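# Place the green-mat cartridge label-up in a free tray pocket

## Task

Pick up the cartridge resting on the green mat and set it, label facing up, into one of the unoccupied pockets of the tray that already holds some cartridges, then release it.

## Robot and tools

Robot: two arms, left_arm and right_arm, each with six joints and a parallel gripper. The names are just labels. In the scene frame left_arm sits on the +y side, +x points out across the table, +z points up, and the origin is on the tabletop midway between the arms. Keep objects on the table and do not let the arms collide or shove each other hard.

Joint order (used in every command row and every per-joint list in results): shoulder, elbow, wrist roll, wrist pitch, waist, wrist yaw. Ignore any other ordering you might see. Stated ranges in radians: shoulder 0.000 to 3.142, elbow 0.000 to 3.142, wrist roll -2.094 to 2.094, wrist pitch -1.571 to 1.571, waist -2.618 to 3.054, wrist yaw -1.571 to 1.571. True ends may differ by up to 0.036 rad either way.

Command row: one flat list of 14 numbers covering both arms, even if only one moves. First left_arm's six joint angles in the order above, then its opening, then right_arm's six angles and opening. Angles are absolute joint targets in radians (the same values Joint positions reports), not offsets. Opening is a scale from -1 (closed) to +1 (fully open, about 0.094 m between pads). To keep an arm still, resend its current Joint targets values.

execute_actions(actions): a list of actions; each action is a table of up to 15 rows, one row per 1/30 s control step. If fewer than 15 rows are given, the final row repeats for the remaining steps. An empty list just returns the current state and images. A target more than 0.036 rad beyond a joint's stated end, and beyond where that joint currently is, makes the call be rejected. Joints asked past their real end stop there, and the result may print "joint sent to its limit"; absence of that line does not prove more travel exists.

move(target, speed, blocking): target is one 14-number row of absolute angles and openings as above. All joints travel in sync so each finishes at the same fraction, so grippers trace curves. speed (rad/s, 0.01 to 2, default 0.5) caps the joint with the longest travel. Paths take 0.5 to 10 s; longer ones are cut off at 10 s short of the goal. Openings are applied at the start. Moves do not avoid obstacles or the other arm, and faster moves strike harder; aiming far past a contact presses harder. With blocking=false you get a result after 0.5 s while motion continues; then only wait or stop is allowed until a result shows the move ended. The result adds a "move:" line: the ending (done, off_target, moving, held, fault), limits=held or limits=none (whether a check blocked steps), and each arm's joint farthest from target. After limits=held the arm may suddenly move much faster than speed.

wait(seconds): 0 to 10 s, arms hold their last command; a running move keeps going and wait returns when it ends. stop(): brakes a running move; it needs some distance, and the fingers keep moving.

zoom_image(camera, region): camera is cam_high, cam_low, cam_left_wrist or cam_right_wrist (all 504x504); region is [x0, y0, x1, y1] pixels from the top-left, at most 504 by 504.

finished_scene(scene): ends the current scene, given by its number, once the robot has held the last command; irreversible. The cartridge must be in place and stay there. Replying without a tool call also ends things.

Results: each arm's gripper position (metres) and orientation quaternion (w, x, y, z) in the scene frame; printed positions may be off, more so at long reach. The gripper's fingers point along its local +z and close along its local y; the reported point lies between the pads, about 1 cm back from the tips. Joint positions and Joint velocities list each arm's joints in the order above (rad, rad/s) plus pad gap (m, m/s). Joint targets shows what the joints are currently driven toward; it can change on its own. "joint command not followed" means a clearance check altered or blocked some joint targets; the rest of the row still ran. grip_measured is the measured opening on the command scale, each gripper off by up to about 1 mm of its own.

Motion limits: per control step each joint target is held within a lead of the measured angle (waist 0.202, shoulder 0.258, elbow 0.238, wrist pitch 0.573, wrist yaw and wrist roll 0.522 rad), and targets that would shift a gripper over 70 mm from where it is get scaled back. So big changes need several actions, and an unfinished motion may stall; send the rest explicitly.

Gripping: to hold something, command an opening below grip_measured, roughly 0.03 below for a firm hold, less for a lighter one. Pads push about 50 to 62 N each (less on some grippers, and less on parts under about 2 mm thick), with a brief harder spike on first contact. Occasional disturbances may tug a held part or nudge loose ones, so grip securely and check images.

Heat and faults: holding loads warms motors. MOTOR HOT appears from 75 °C; at 90 °C that arm halts for 10 s, and at 100 °C it goes limp and drops until cooled, reported as OVER-TEMPERATURE FAULT. Avoid long holds under load. A FAULT line may cut short a wait, move or action for that arm. A pressing arm may ease at a move's start.

Good practice: move smoothly, approach contacts slowly, avoid drops, slams and hard pushes, and confirm the cartridge sits label up in an empty pocket before releasing and ending.

Each tool is called after "Call:" by a JSON object that holds its "method" and its "body", one argument or row to a line.

## Session

Call:
{"method": "execute_actions", "body": {
  "actions": []
}}

Scene clock: 0.00 s.
left_arm: end_effector_position=(+0.1657, +0.2127, +0.1023) grip_measured=+1.000 end_effector_quat_wxyz=(+0.103, +0.585, +0.756, -0.275) | right_arm: end_effector_position=(+0.4608, -0.0084, +0.1976) grip_measured=+1.000 end_effector_quat_wxyz=(+0.315, -0.574, +0.745, -0.125)
Joint names: [shoulder, elbow, wrist roll, wrist pitch, waist, wrist yaw]
Joint positions: left_arm=[ 1.258  0.798  1.74  -1.492  0.327  0.47   0.094] | right_arm=[ 1.777  1.59  -0.785 -0.716  0.505  0.201  0.094]
Joint velocities: left_arm=[ 0.017 -0.012  0.022  0.051 -0.012 -0.037  0.   ] | right_arm=[-0.002  0.002 -0.037 -0.022  0.017 -0.051  0.   ]
Joint targets: left_arm=[1.253 0.804 1.742 -1.497 0.327 0.484] | right_arm=[1.763 1.602 -0.783 -0.712 0.505 0.201]

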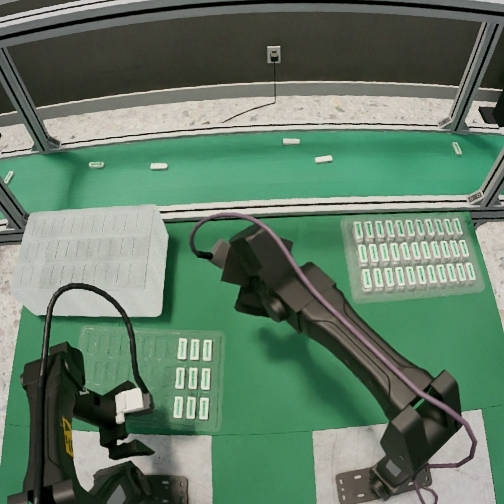

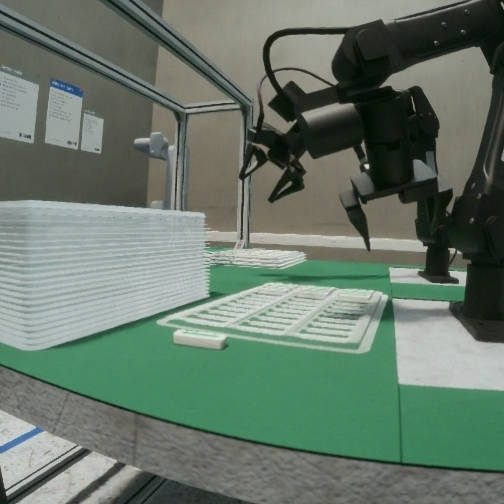

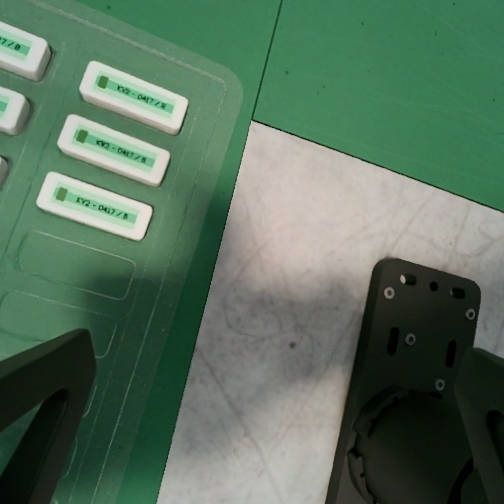

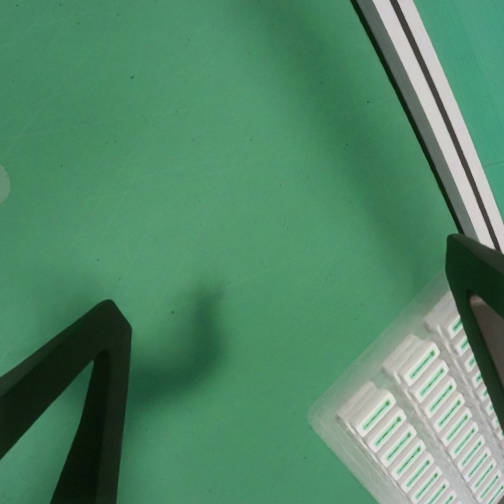

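Call:
{"method": "move", "body": {
  "target": [1.5,1.25,0,-1.32,0.7,0,1,1.763,1.602,-0.783,-0.712,0.2,0.201,1],
  "speed": 1
}}

Scene clock: 8.47 s.
left_arm: end_effector_position=(+0.2320, +0.4111, +0.1266) grip_measured=+1.000 end_effector_quat_wxyz=(-0.015, -0.338, +0.941, -0.009) | right_arm: end_effector_position=(+0.5131, -0.1410, +0.1976) grip_measured=+1.000 end_effector_quat_wxyz=(+0.293, -0.457, +0.822, -0.170)
Joint names: [shoulder, elbow, wrist roll, wrist pitch, waist, wrist yaw]
Joint positions: left_arm=[ 1.49   1.223  0.007 -1.337  0.692  0.007  0.094] | right_arm=[ 1.777  1.59  -0.785 -0.716  0.206  0.201  0.094]
Joint velocities: left_arm=[-0.007 -0.017 -0.007 -0.051  0.022 -0.007  0.   ] | right_arm=[-0.007 -0.012 -0.007 -0.037 -0.002  0.007  0.   ]
Joint targets: left_arm=[1.500 1.250 -0.000 -1.320 0.700 -0.000] | right_arm=[1.763 1.602 -0.783 -0.712 0.200 0.201]
move: off_target (left_arm); limits=none; left_arm: farthest joint: the elbow, 0.027 radians from its target (0.452 radians at the start); right_arm: farthest joint: the shoulder, 0.014 radians from its target (0.014 radians at the start)

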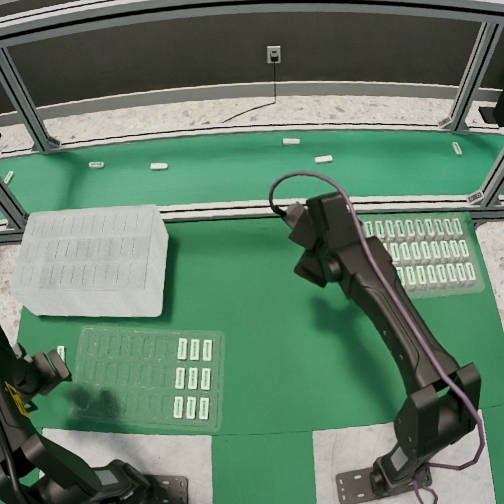

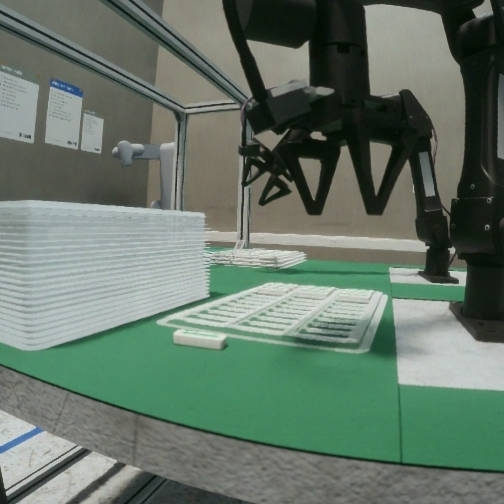

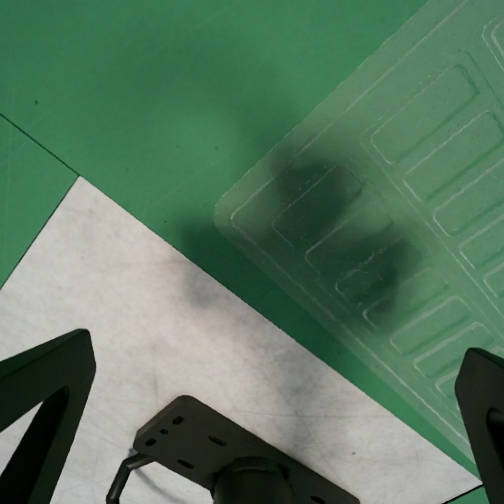

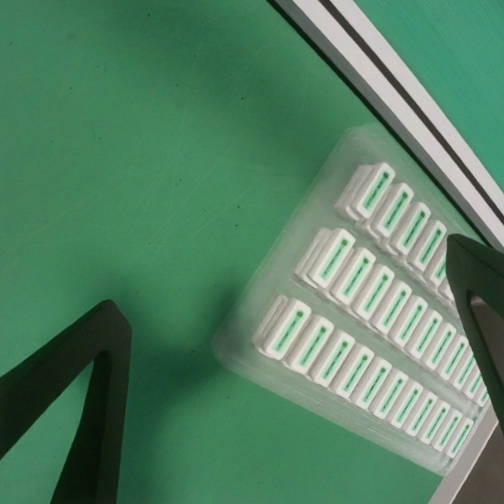

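Call:
{"method": "move", "body": {
  "target": [1.75,1.45,0.5,-1.25,0.5,0,1,1.763,1.602,-0.783,-0.712,0.2,0.201,1],
  "speed": 1
}}

Scene clock: 13.13 s.
left_arm: end_effector_position=(+0.3184, +0.4084, +0.1085) grip_measured=+1.000 end_effector_quat_wxyz=(-0.008, -0.008, +1.000, -0.006) | right_arm: end_effector_position=(+0.5131, -0.1410, +0.1976) grip_measured=+1.000 end_effector_quat_wxyz=(+0.293, -0.457, +0.822, -0.170)
Joint names: [shoulder, elbow, wrist roll, wrist pitch, waist, wrist yaw]
Joint positions: left_arm=[ 1.746  1.42   0.493 -1.265  0.505  0.004  0.094] | right_arm=[ 1.777  1.59  -0.785 -0.716  0.206  0.201  0.094]
Joint velocities: left_arm=[-0.017 -0.002 -0.007 -0.037 -0.002 -0.066  0.   ] | right_arm=[ 0.007  0.007  0.081 -0.051 -0.007  0.037  0.   ]
Joint targets: left_arm=[1.750 1.450 0.500 -1.250 0.500 0.000] | right_arm=[1.763 1.602 -0.783 -0.712 0.200 0.201]
move: off_target (left_arm); limits=none; left_arm: farthest joint: the elbow, 0.030 radians from its target (0.227 radians at the start); right_arm: farthest joint: the shoulder, 0.014 radians from its target (0.014 radians at the start)

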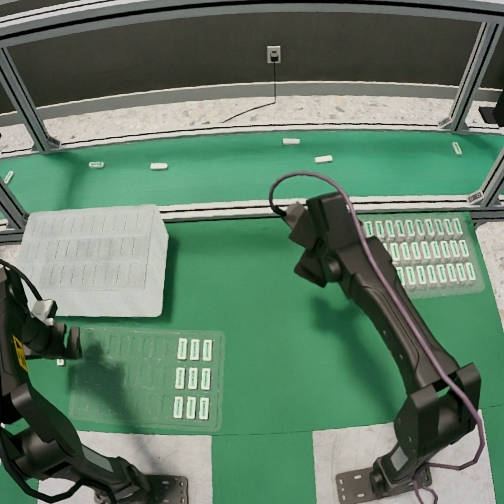

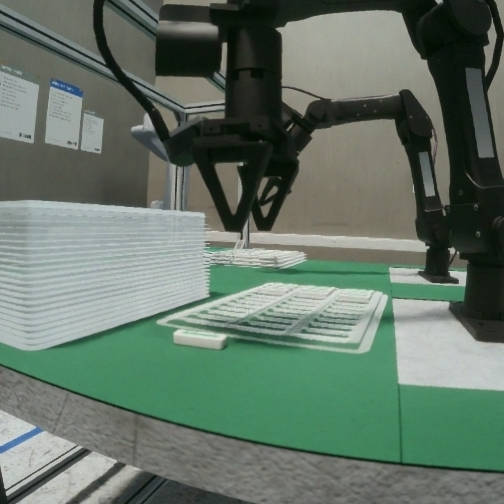

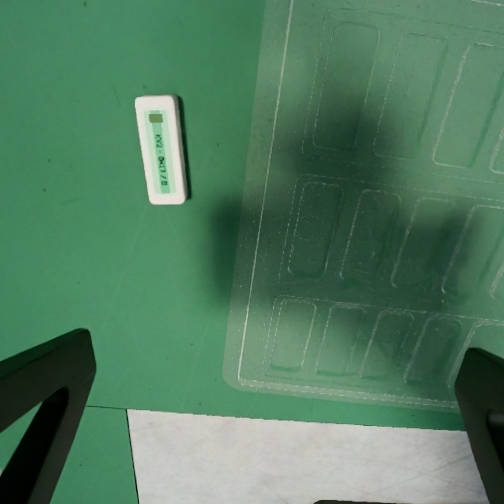

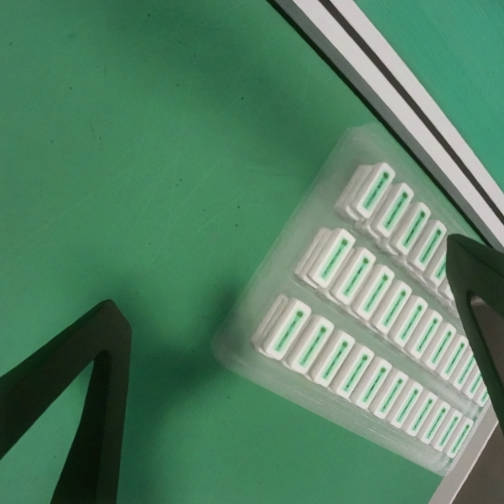

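Call:
{"method": "move", "body": {
  "target": [1.87,1.40,0.64,-1.07,0.64,0,1,1.763,1.602,-0.783,-0.712,0.2,0.201,1],
  "speed": 0.7
}}

Scene clock: 20.07 s.
left_arm: end_effector_position=(+0.3242, +0.4656, +0.0657) grip_measured=+1.000 end_effector_quat_wxyz=(+0.007, -0.004, +1.000, +0.006) | right_arm: end_effector_position=(+0.5131, -0.1410, +0.1976) grip_measured=+1.000 end_effector_quat_wxyz=(+0.293, -0.457, +0.822, -0.170)
Joint names: [shoulder, elbow, wrist roll, wrist pitch, waist, wrist yaw]
Joint positions: left_arm=[ 1.873  1.406  0.633 -1.087  0.638 -0.001  0.094] | right_arm=[ 1.777  1.59  -0.785 -0.716  0.206  0.201  0.094]
Joint velocities: left_arm=[-0.007  0.007 -0.037  0.037  0.002  0.022  0.   ] | right_arm=[-0.027  0.007  0.037 -0.125 -0.007 -0.022  0.   ]
Joint targets: left_arm=[1.870 1.400 0.640 -1.070 0.640 0.000] | right_arm=[1.763 1.602 -0.783 -0.712 0.200 0.201]
move: done; limits=none; left_arm: farthest joint: the wrist pitch, 0.017 radians from its target (0.195 radians at the start); right_arm: farthest joint: the shoulder, 0.014 radians from its target (0.014 radians at the start)

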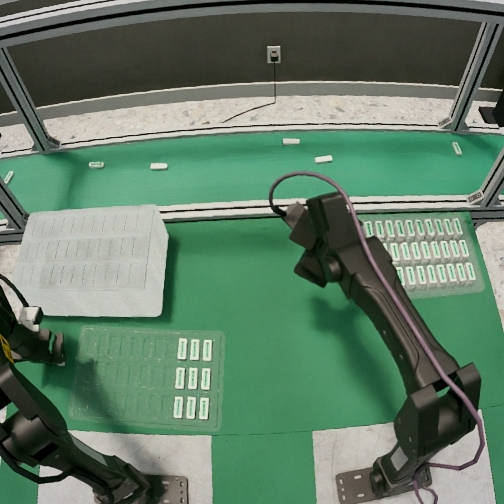

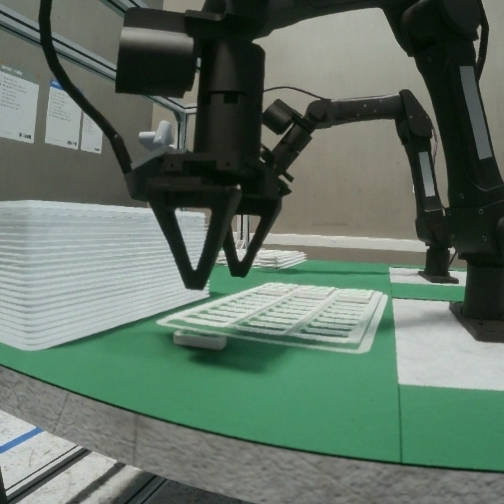

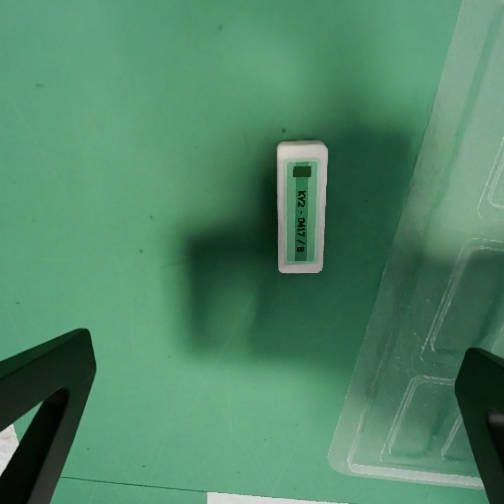

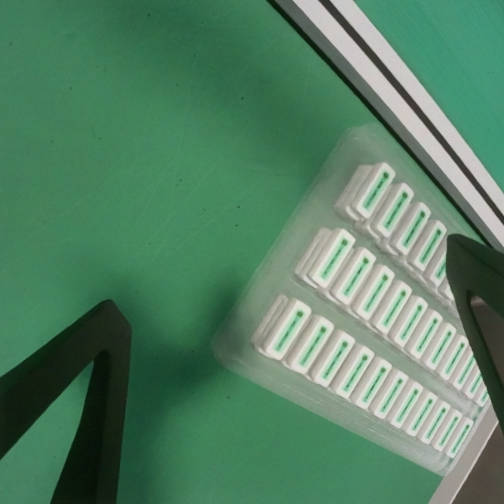

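Call:
{"method": "move", "body": {
  "target": [1.92,1.33,0.61,-0.95,0.61,0,0,1.763,1.602,-0.783,-0.712,0.2,0.201,1]
}}

Scene clock: 24.77 s.
left_arm: end_effector_position=(+0.3320, +0.4623, +0.0336) grip_measured=+0.001 end_effector_quat_wxyz=(+0.008, -0.003, +1.000, +0.007) | right_arm: end_effector_position=(+0.5131, -0.1410, +0.1976) grip_measured=+1.000 end_effector_quat_wxyz=(+0.293, -0.457, +0.822, -0.170)
Joint names: [shoulder, elbow, wrist roll, wrist pitch, waist, wrist yaw]
Joint positions: left_arm=[ 1.92   1.337  0.616 -0.967  0.618 -0.001  0.047] | right_arm=[ 1.777  1.59  -0.785 -0.716  0.206  0.201  0.094]
Joint velocities: left_arm=[ 0.012 -0.007 -0.007 -0.037  0.017 -0.022  0.001] | right_arm=[-0.017 -0.012  0.022  0.007  0.002 -0.007  0.   ]
Joint targets: left_arm=[1.920 1.330 0.610 -0.950 0.610 0.000] | right_arm=[1.763 1.602 -0.783 -0.712 0.200 0.201]
move: done; limits=none; left_arm: farthest joint: the wrist pitch, 0.017 radians from its target (0.136 radians at the start); right_arm: farthest joint: the shoulder, 0.014 radians from its target (0.014 radians at the start)

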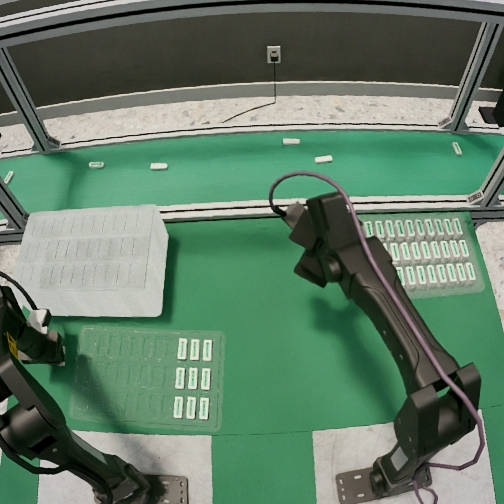

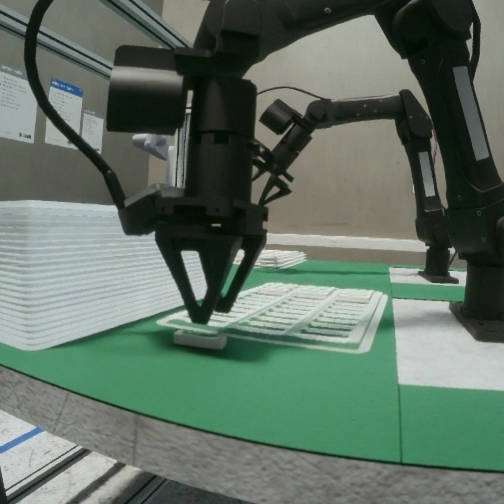

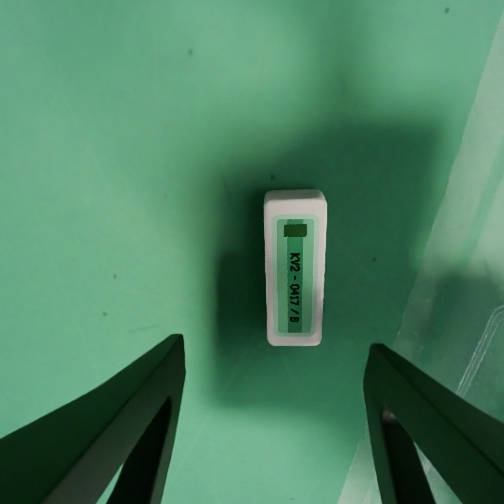

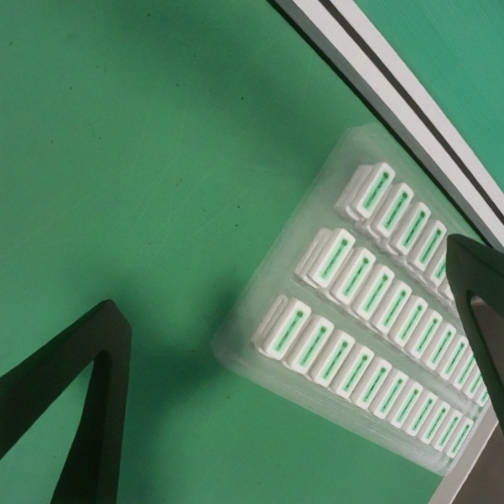

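Call:
{"method": "move", "body": {
  "target": [1.965,1.325,0.585,-0.90,0.585,0,0,1.763,1.602,-0.783,-0.712,0.2,0.201,1],
  "speed": 0.2
}}

Scene clock: 27.33 s.
left_arm: end_effector_position=(+0.3443, +0.4601, +0.0204) grip_measured=+0.001 end_effector_quat_wxyz=(+0.012, -0.002, +1.000, +0.009) | right_arm: end_effector_position=(+0.5131, -0.1410, +0.1976) grip_measured=+1.000 end_effector_quat_wxyz=(+0.293, -0.457, +0.822, -0.170)
Joint names: [shoulder, elbow, wrist roll, wrist pitch, waist, wrist yaw]
Joint positions: left_arm=[ 1.96   1.337  0.592 -0.917  0.592 -0.002  0.047] | right_arm=[ 1.777  1.59  -0.785 -0.716  0.206  0.201  0.094]
Joint velocities: left_arm=[-0.012 -0.017  0.007 -0.081 -0.002  0.007 -0.   ] | right_arm=[-0.002  0.007  0.051 -0.081 -0.002 -0.007  0.   ]
Joint targets: left_arm=[1.965 1.325 0.585 -0.900 0.585 -0.000] | right_arm=[1.763 1.602 -0.783 -0.712 0.200 0.201]
move: done; limits=none; left_arm: farthest joint: the wrist pitch, 0.017 radians from its target (0.067 radians at the start); right_arm: farthest joint: the shoulder, 0.014 radians from its target (0.014 radians at the start)

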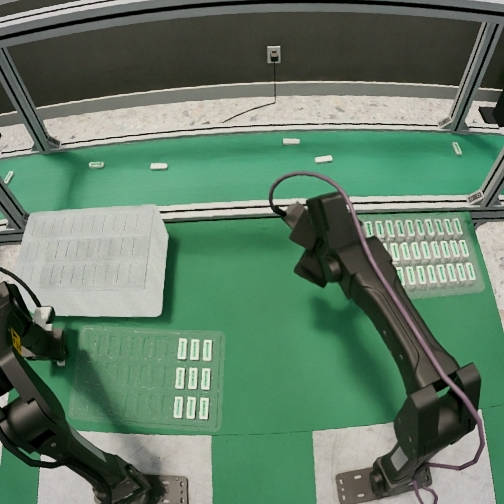

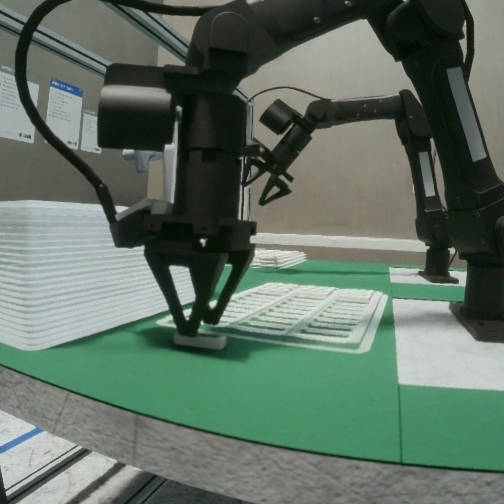

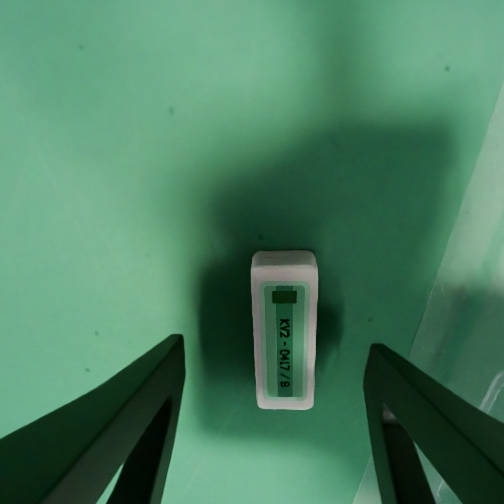

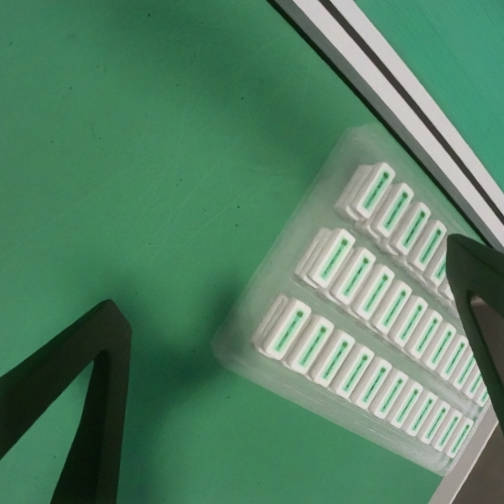

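Call:
{"method": "move", "body": {
  "target": [1.96,1.27,0.585,-0.85,0.585,0,0,1.763,1.602,-0.783,-0.712,0.2,0.201,1],
  "speed": 0.15
}}

Scene clock: 30.10 s.
left_arm: end_effector_position=(+0.3384, +0.4560, +0.0074) grip_measured=+0.001 end_effector_quat_wxyz=(+0.010, -0.002, +1.000, +0.008) | right_arm: end_effector_position=(+0.5131, -0.1410, +0.1976) grip_measured=+1.000 end_effector_quat_wxyz=(+0.293, -0.457, +0.822, -0.170)
Joint names: [shoulder, elbow, wrist roll, wrist pitch, waist, wrist yaw]
Joint positions: left_arm=[ 1.96   1.281  0.591 -0.867  0.592 -0.002  0.047] | right_arm=[ 1.777  1.59  -0.785 -0.716  0.206  0.201  0.094]
Joint velocities: left_arm=[-0.002  0.002 -0.022 -0.022 -0.007  0.037 -0.001] | right_arm=[-0.012  0.007 -0.007 -0.037  0.002 -0.007  0.   ]
Joint targets: left_arm=[1.960 1.270 0.585 -0.850 0.585 -0.000] | right_arm=[1.763 1.602 -0.783 -0.712 0.200 0.201]
move: done; limits=none; left_arm: farthest joint: the wrist pitch, 0.017 radians from its target (0.066 radians at the start); right_arm: farthest joint: the shoulder, 0.014 radians from its target (0.014 radians at the start)

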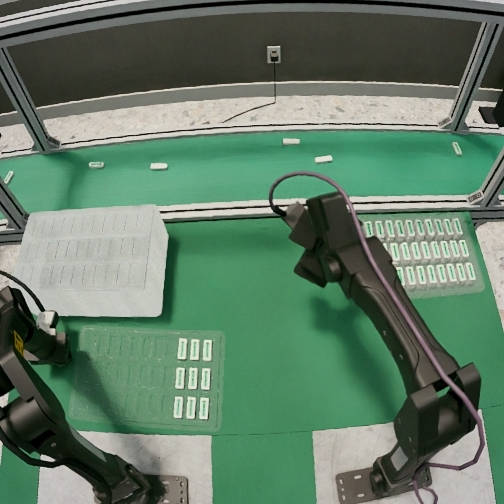

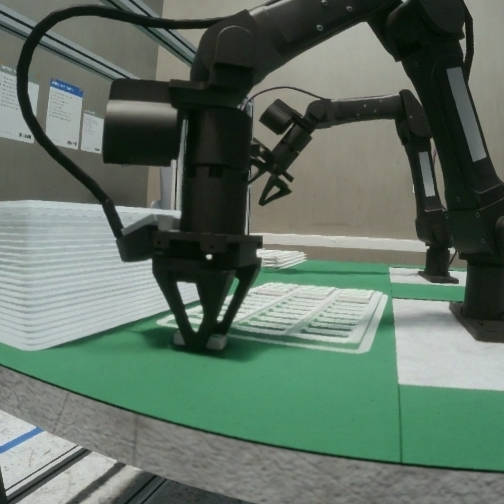

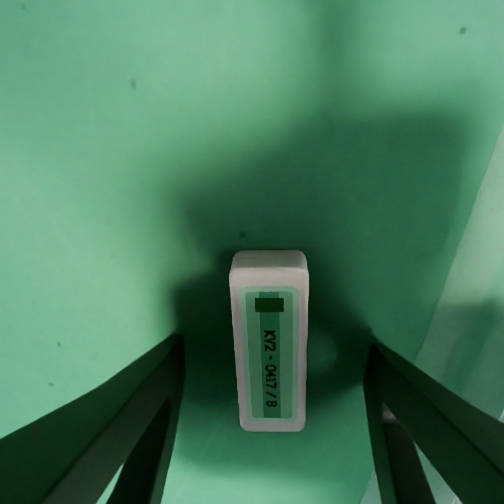

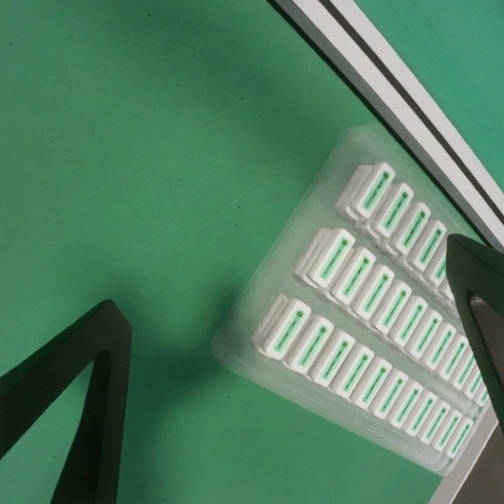

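Call:
{"method": "move", "body": {
  "target": [1.96,1.27,0.585,-0.85,0.585,0,-0.7,1.763,1.602,-0.783,-0.712,0.2,0.201,1]
}}

Scene clock: 31.93 s.
left_arm: end_effector_position=(+0.3385, +0.4561, +0.0074) grip_measured=-0.671 end_effector_quat_wxyz=(+0.010, -0.002, +1.000, +0.008) | right_arm: end_effector_position=(+0.5131, -0.1410, +0.1976) grip_measured=+1.000 end_effector_quat_wxyz=(+0.293, -0.457, +0.822, -0.170)
Joint names: [shoulder, elbow, wrist roll, wrist pitch, waist, wrist yaw]
Joint positions: left_arm=[ 1.96   1.281  0.591 -0.866  0.592 -0.002  0.015] | right_arm=[ 1.777  1.59  -0.785 -0.716  0.206  0.201  0.094]
Joint velocities: left_arm=[-0.007  0.002 -0.007  0.022  0.007 -0.022 -0.   ] | right_arm=[-0.012 -0.002 -0.022 -0.037  0.007 -0.037  0.   ]
Joint targets: left_arm=[1.960 1.270 0.585 -0.850 0.585 0.000] | right_arm=[1.763 1.602 -0.783 -0.712 0.200 0.201]
move: done; limits=none; left_arm: farthest joint: the wrist pitch, 0.016 radians from its target (0.016 radians at the start); right_arm: farthest joint: the shoulder, 0.014 radians from its target (0.014 radians at the start)

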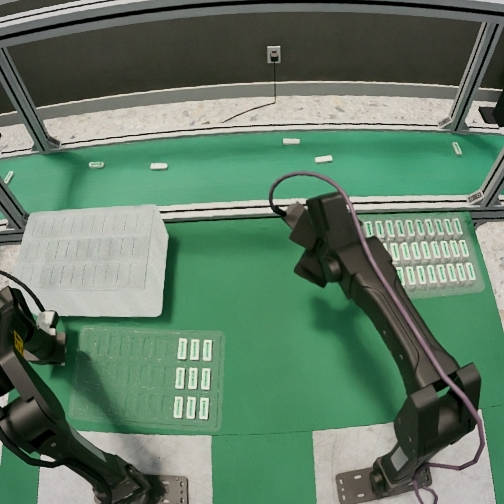

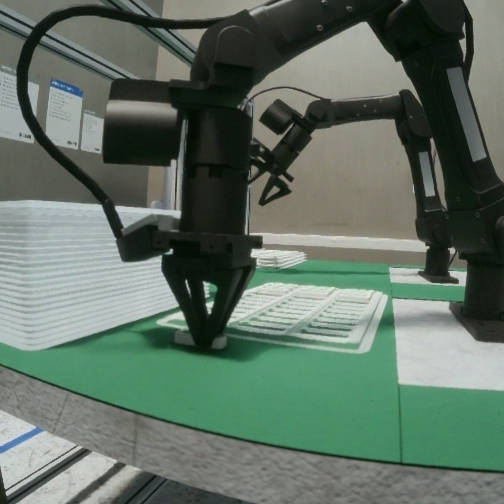

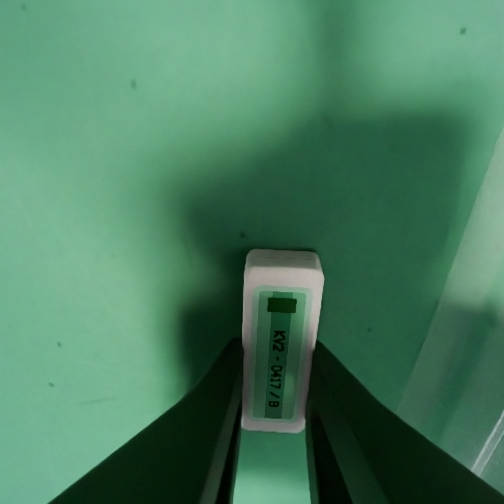

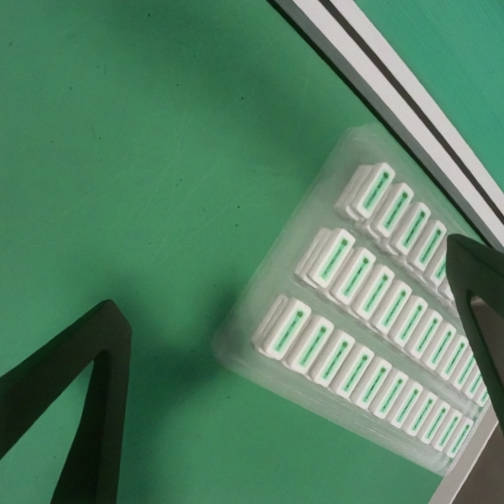

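Call:
{"method": "move", "body": {
  "target": [1.92,1.37,0.585,-0.99,0.585,0,-0.7,1.763,1.602,-0.783,-0.712,0.2,0.201,1],
  "speed": 0.3
}}

Call:
{"method": "move", "body": {
  "target": [1.89,1.34,0.46,-0.99,0.36,0,-0.7,1.763,1.602,-0.783,-0.712,0.2,0.201,1],
  "speed": 0.3
}}

Scene clock: 37.27 s.
left_arm: end_effector_position=(+0.3369, +0.4550, +0.0291) grip_measured=-0.671 end_effector_quat_wxyz=(+0.001, -0.002, +1.000, +0.002) | right_arm: end_effector_position=(+0.5131, -0.1410, +0.1976) grip_measured=+1.000 end_effector_quat_wxyz=(+0.293, -0.457, +0.822, -0.170)
Joint names: [shoulder, elbow, wrist roll, wrist pitch, waist, wrist yaw]
Joint positions: left_arm=[ 1.94   1.346  0.591 -0.974  0.592 -0.002  0.015] | right_arm=[ 1.777  1.59  -0.785 -0.716  0.206  0.201  0.094]
Joint velocities: left_arm=[ 0.007  0.007 -0.007 -0.051 -0.012 -0.022  0.001] | right_arm=[-0.007 -0.002  0.007  0.007 -0.022 -0.051  0.   ]
Joint targets: left_arm=[1.920 1.370 0.585 -0.990 0.585 0.000] | right_arm=[1.763 1.602 -0.783 -0.712 0.200 0.201]
move: off_target (left_arm); limits=none; left_arm: farthest joint: the elbow, 0.024 radians from its target (0.089 radians at the start); right_arm: farthest joint: the shoulder, 0.014 radians from its target (0.014 radians at the start)

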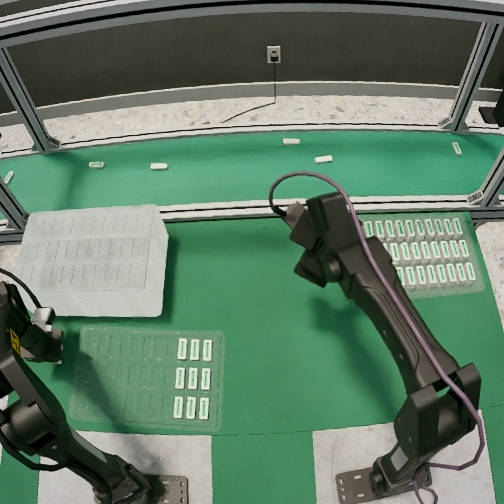

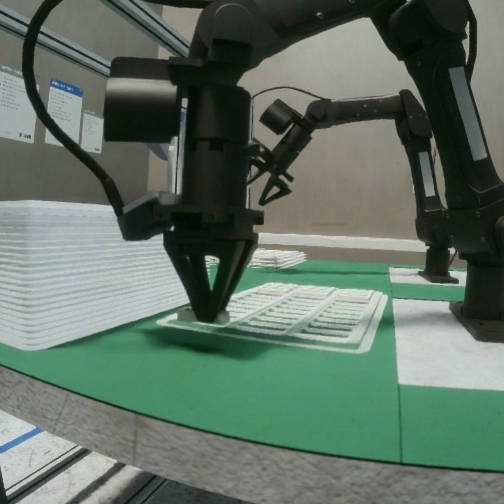

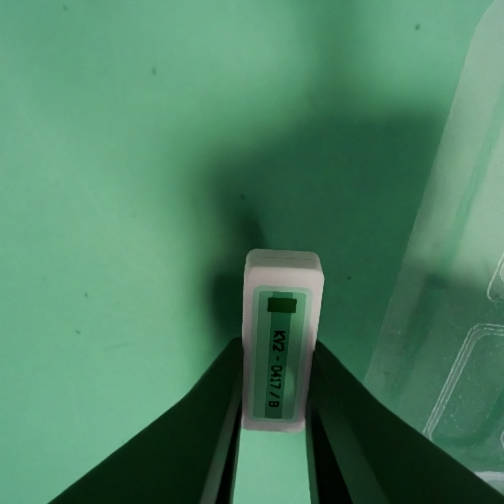

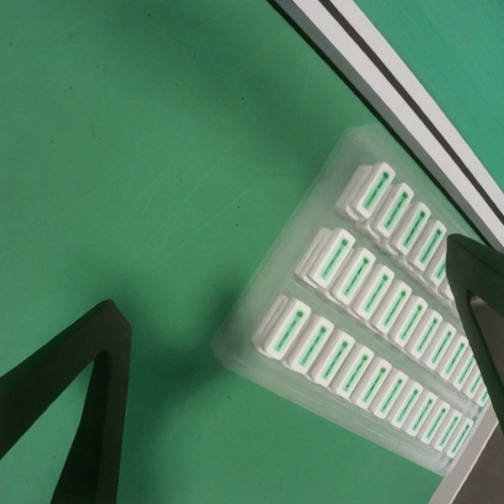

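Scene clock: 38.47 s.
left_arm: end_effector_position=(+0.3583, +0.3876, +0.0361) grip_measured=-0.671 end_effector_quat_wxyz=(-0.020, +0.038, +0.999, +0.004) | right_arm: end_effector_position=(+0.5131, -0.1410, +0.1976) grip_measured=+1.000 end_effector_quat_wxyz=(+0.293, -0.457, +0.822, -0.170)
Joint names: [shoulder, elbow, wrist roll, wrist pitch, waist, wrist yaw]
Joint positions: left_arm=[ 1.915  1.34   0.459 -1.029  0.38  -0.024  0.015] | right_arm=[ 1.777  1.59  -0.785 -0.716  0.206  0.201  0.094]
Joint velocities: left_arm=[-0.002 -0.012  0.037 -0.007 -0.012  0.051 -0.001] | right_arm=[ 0.022  0.002 -0.022 -0.007  0.002 -0.066  0.   ]
Joint targets: left_arm=[1.890 1.340 0.460 -0.990 0.360 0.000] | right_arm=[1.763 1.602 -0.783 -0.712 0.200 0.201]
move: off_target (left_arm); limits=none; left_arm: farthest joint: the wrist pitch, 0.039 radians from its target (0.016 radians at the start); right_arm: farthest joint: the shoulder, 0.014 radians from its target (0.014 radians at the start)

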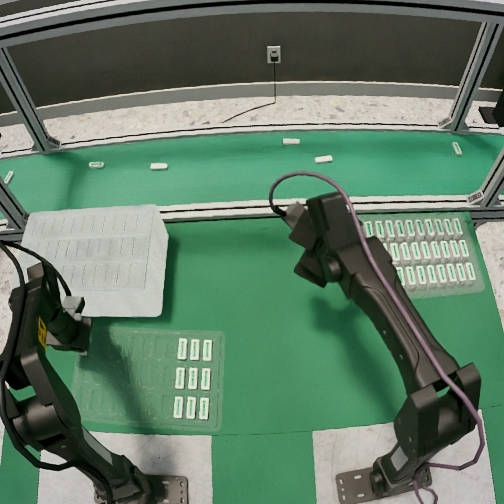

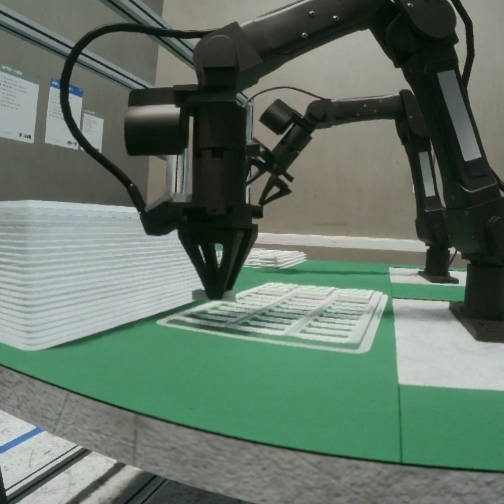

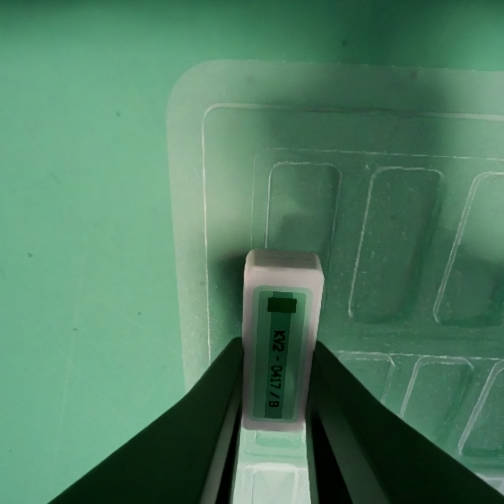

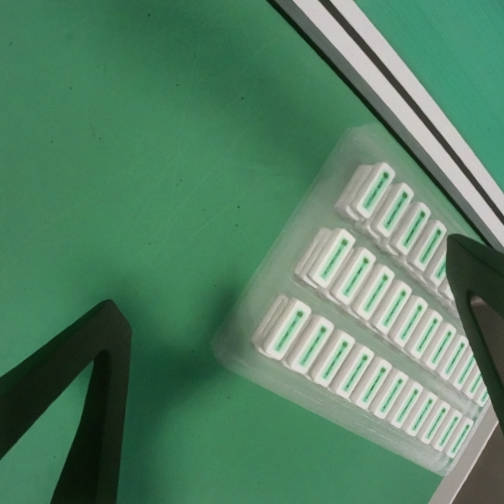

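Call:
{"method": "move", "body": {
  "target": [1.77,1.18,0.57,-0.96,0.45,0,-0.7,1.763,1.602,-0.783,-0.712,0.2,0.201,1],
  "speed": 0.3
}}

Scene clock: 42.03 s.
left_arm: end_effector_position=(+0.3264, +0.3935, +0.0391) grip_measured=-0.671 end_effector_quat_wxyz=(-0.005, +0.058, +0.998, +0.003) | right_arm: end_effector_position=(+0.5131, -0.1410, +0.1976) grip_measured=+1.000 end_effector_quat_wxyz=(+0.293, -0.457, +0.822, -0.170)
Joint names: [shoulder, elbow, wrist roll, wrist pitch, waist, wrist yaw]
Joint positions: left_arm=[ 1.791  1.192  0.563 -0.977  0.443 -0.01   0.015] | right_arm=[ 1.777  1.59  -0.785 -0.716  0.206  0.201  0.094]
Joint velocities: left_arm=[-0.002 -0.002 -0.081 -0.007 -0.002 -0.037  0.001] | right_arm=[-0.002  0.002 -0.007  0.007 -0.002  0.037  0.   ]
Joint targets: left_arm=[1.770 1.180 0.570 -0.960 0.450 -0.000] | right_arm=[1.763 1.602 -0.783 -0.712 0.200 0.201]
move: off_target (left_arm); limits=none; left_arm: farthest joint: the shoulder, 0.021 radians from its target (0.145 radians at the start); right_arm: farthest joint: the shoulder, 0.014 radians from its target (0.014 radians at the start)

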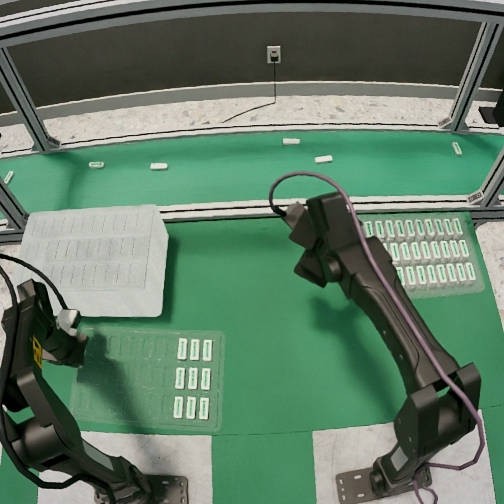

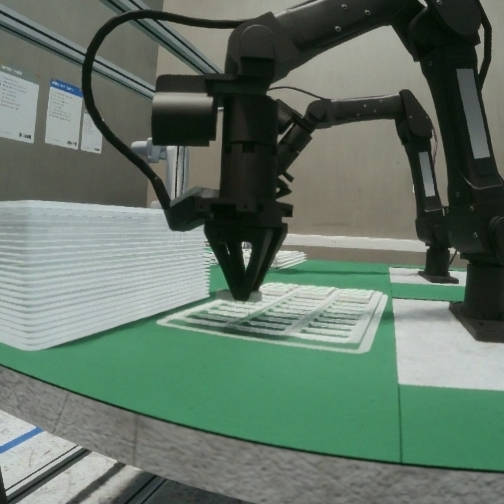

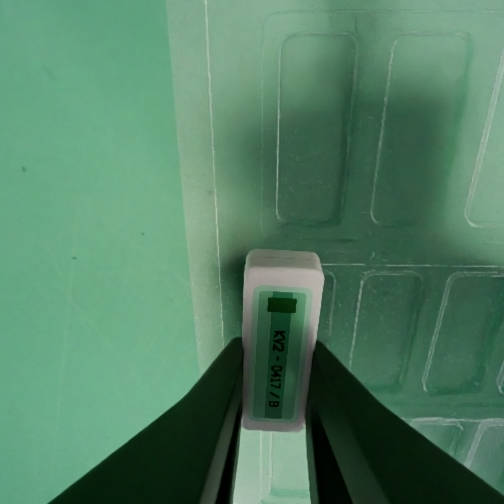

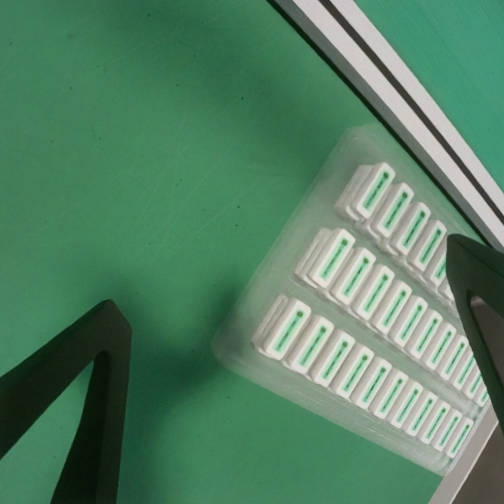

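Call:
{"method": "move", "body": {
  "target": [1.70,1.05,0.59,-0.895,0.472,0,-0.7,1.763,1.602,-0.783,-0.712,0.2,0.201,1],
  "speed": 0.3
}}

Scene clock: 45.17 s.
left_arm: end_effector_position=(+0.3030, +0.3888, +0.0279) grip_measured=-0.671 end_effector_quat_wxyz=(-0.004, +0.058, +0.998, +0.004) | right_arm: end_effector_position=(+0.5131, -0.1410, +0.1976) grip_measured=+1.000 end_effector_quat_wxyz=(+0.293, -0.457, +0.822, -0.170)
Joint names: [shoulder, elbow, wrist roll, wrist pitch, waist, wrist yaw]
Joint positions: left_arm=[ 1.723  1.062  0.584 -0.912  0.463 -0.01   0.015] | right_arm=[ 1.777  1.59  -0.785 -0.716  0.206  0.201  0.094]
Joint velocities: left_arm=[ 0.022 -0.002 -0.066  0.11  -0.007  0.007  0.001] | right_arm=[ 0.007 -0.007 -0.007  0.022  0.007 -0.037  0.   ]
Joint targets: left_arm=[1.700 1.050 0.590 -0.895 0.472 -0.000] | right_arm=[1.763 1.602 -0.783 -0.712 0.200 0.201]
move: off_target (left_arm); limits=none; left_arm: farthest joint: the shoulder, 0.023 radians from its target (0.091 radians at the start); right_arm: farthest joint: the shoulder, 0.014 radians from its target (0.014 radians at the start)

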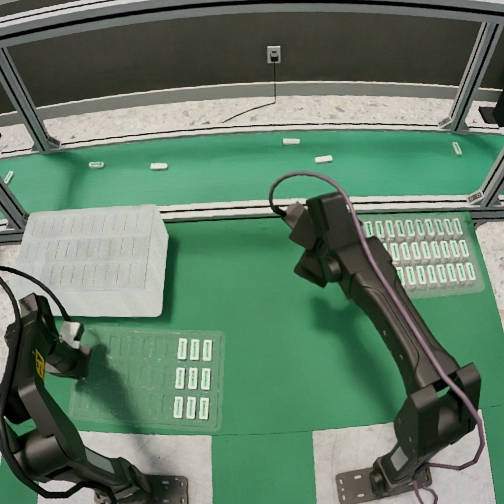

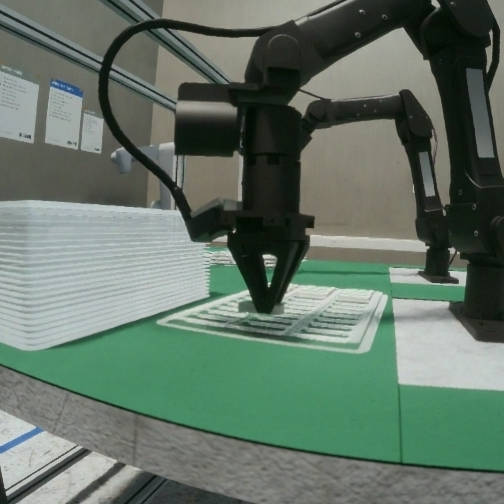

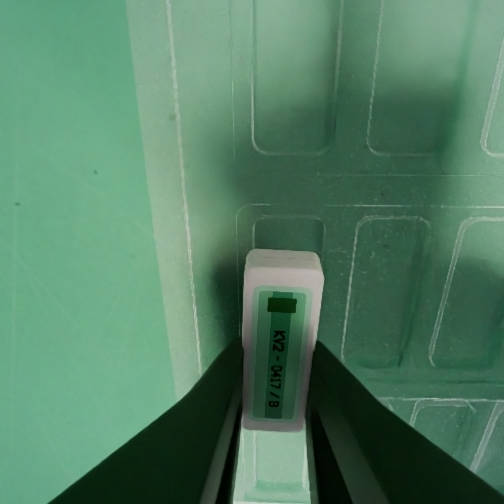

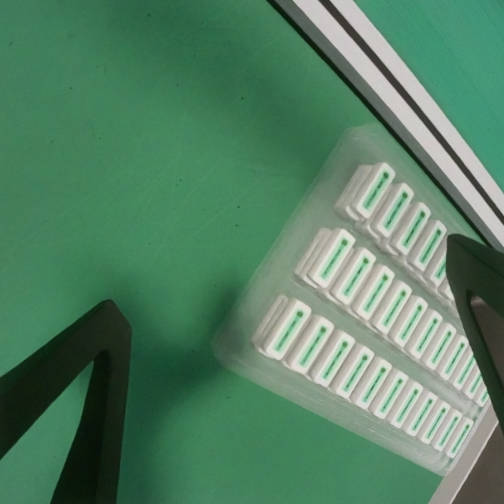

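Call:
{"method": "move", "body": {
  "target": [1.70,1.005,0.59,-0.85,0.472,0,-0.7,1.763,1.602,-0.783,-0.712,0.2,0.201,1],
  "speed": 0.15
}}

Scene clock: 47.70 s.
left_arm: end_effector_position=(+0.2982, +0.3864, +0.0174) grip_measured=-0.671 end_effector_quat_wxyz=(-0.004, +0.058, +0.998, +0.003) | right_arm: end_effector_position=(+0.5131, -0.1410, +0.1976) grip_measured=+1.000 end_effector_quat_wxyz=(+0.293, -0.457, +0.822, -0.170)
Joint names: [shoulder, elbow, wrist roll, wrist pitch, waist, wrist yaw]
Joint positions: left_arm=[ 1.723  1.015  0.584 -0.867  0.463 -0.01   0.015] | right_arm=[ 1.777  1.59  -0.785 -0.716  0.206  0.201  0.094]
Joint velocities: left_arm=[ 0.007 -0.022 -0.007  0.007 -0.022  0.007  0.001] | right_arm=[-0.012 -0.007  0.022 -0.037 -0.012 -0.037  0.   ]
Joint targets: left_arm=[1.700 1.005 0.590 -0.850 0.472 0.000] | right_arm=[1.763 1.602 -0.783 -0.712 0.200 0.201]
move: off_target (left_arm); limits=none; left_arm: farthest joint: the shoulder, 0.023 radians from its target (0.023 radians at the start); right_arm: farthest joint: the shoulder, 0.014 radians from its target (0.014 radians at the start)

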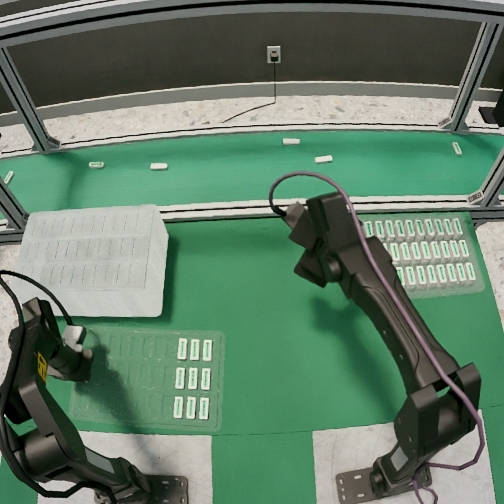

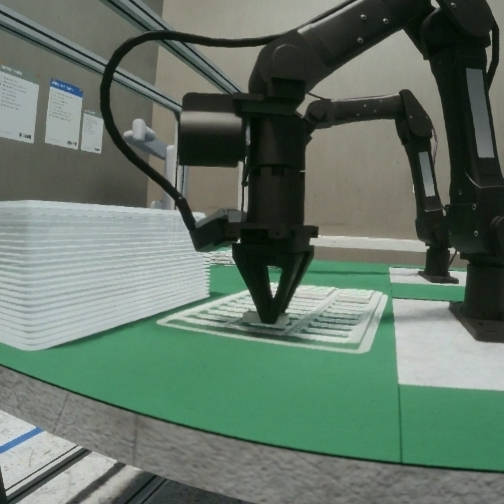

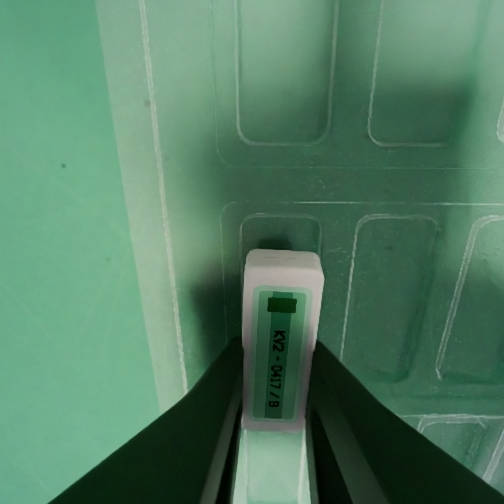

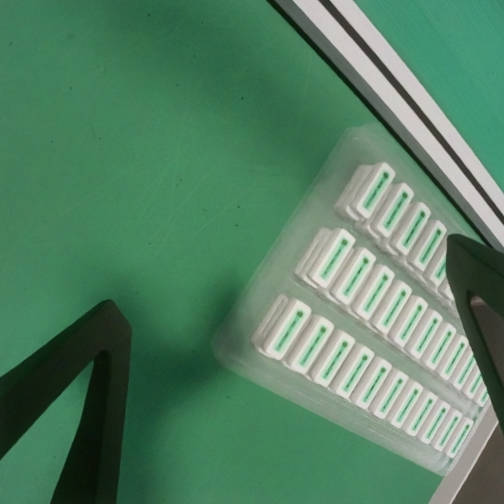

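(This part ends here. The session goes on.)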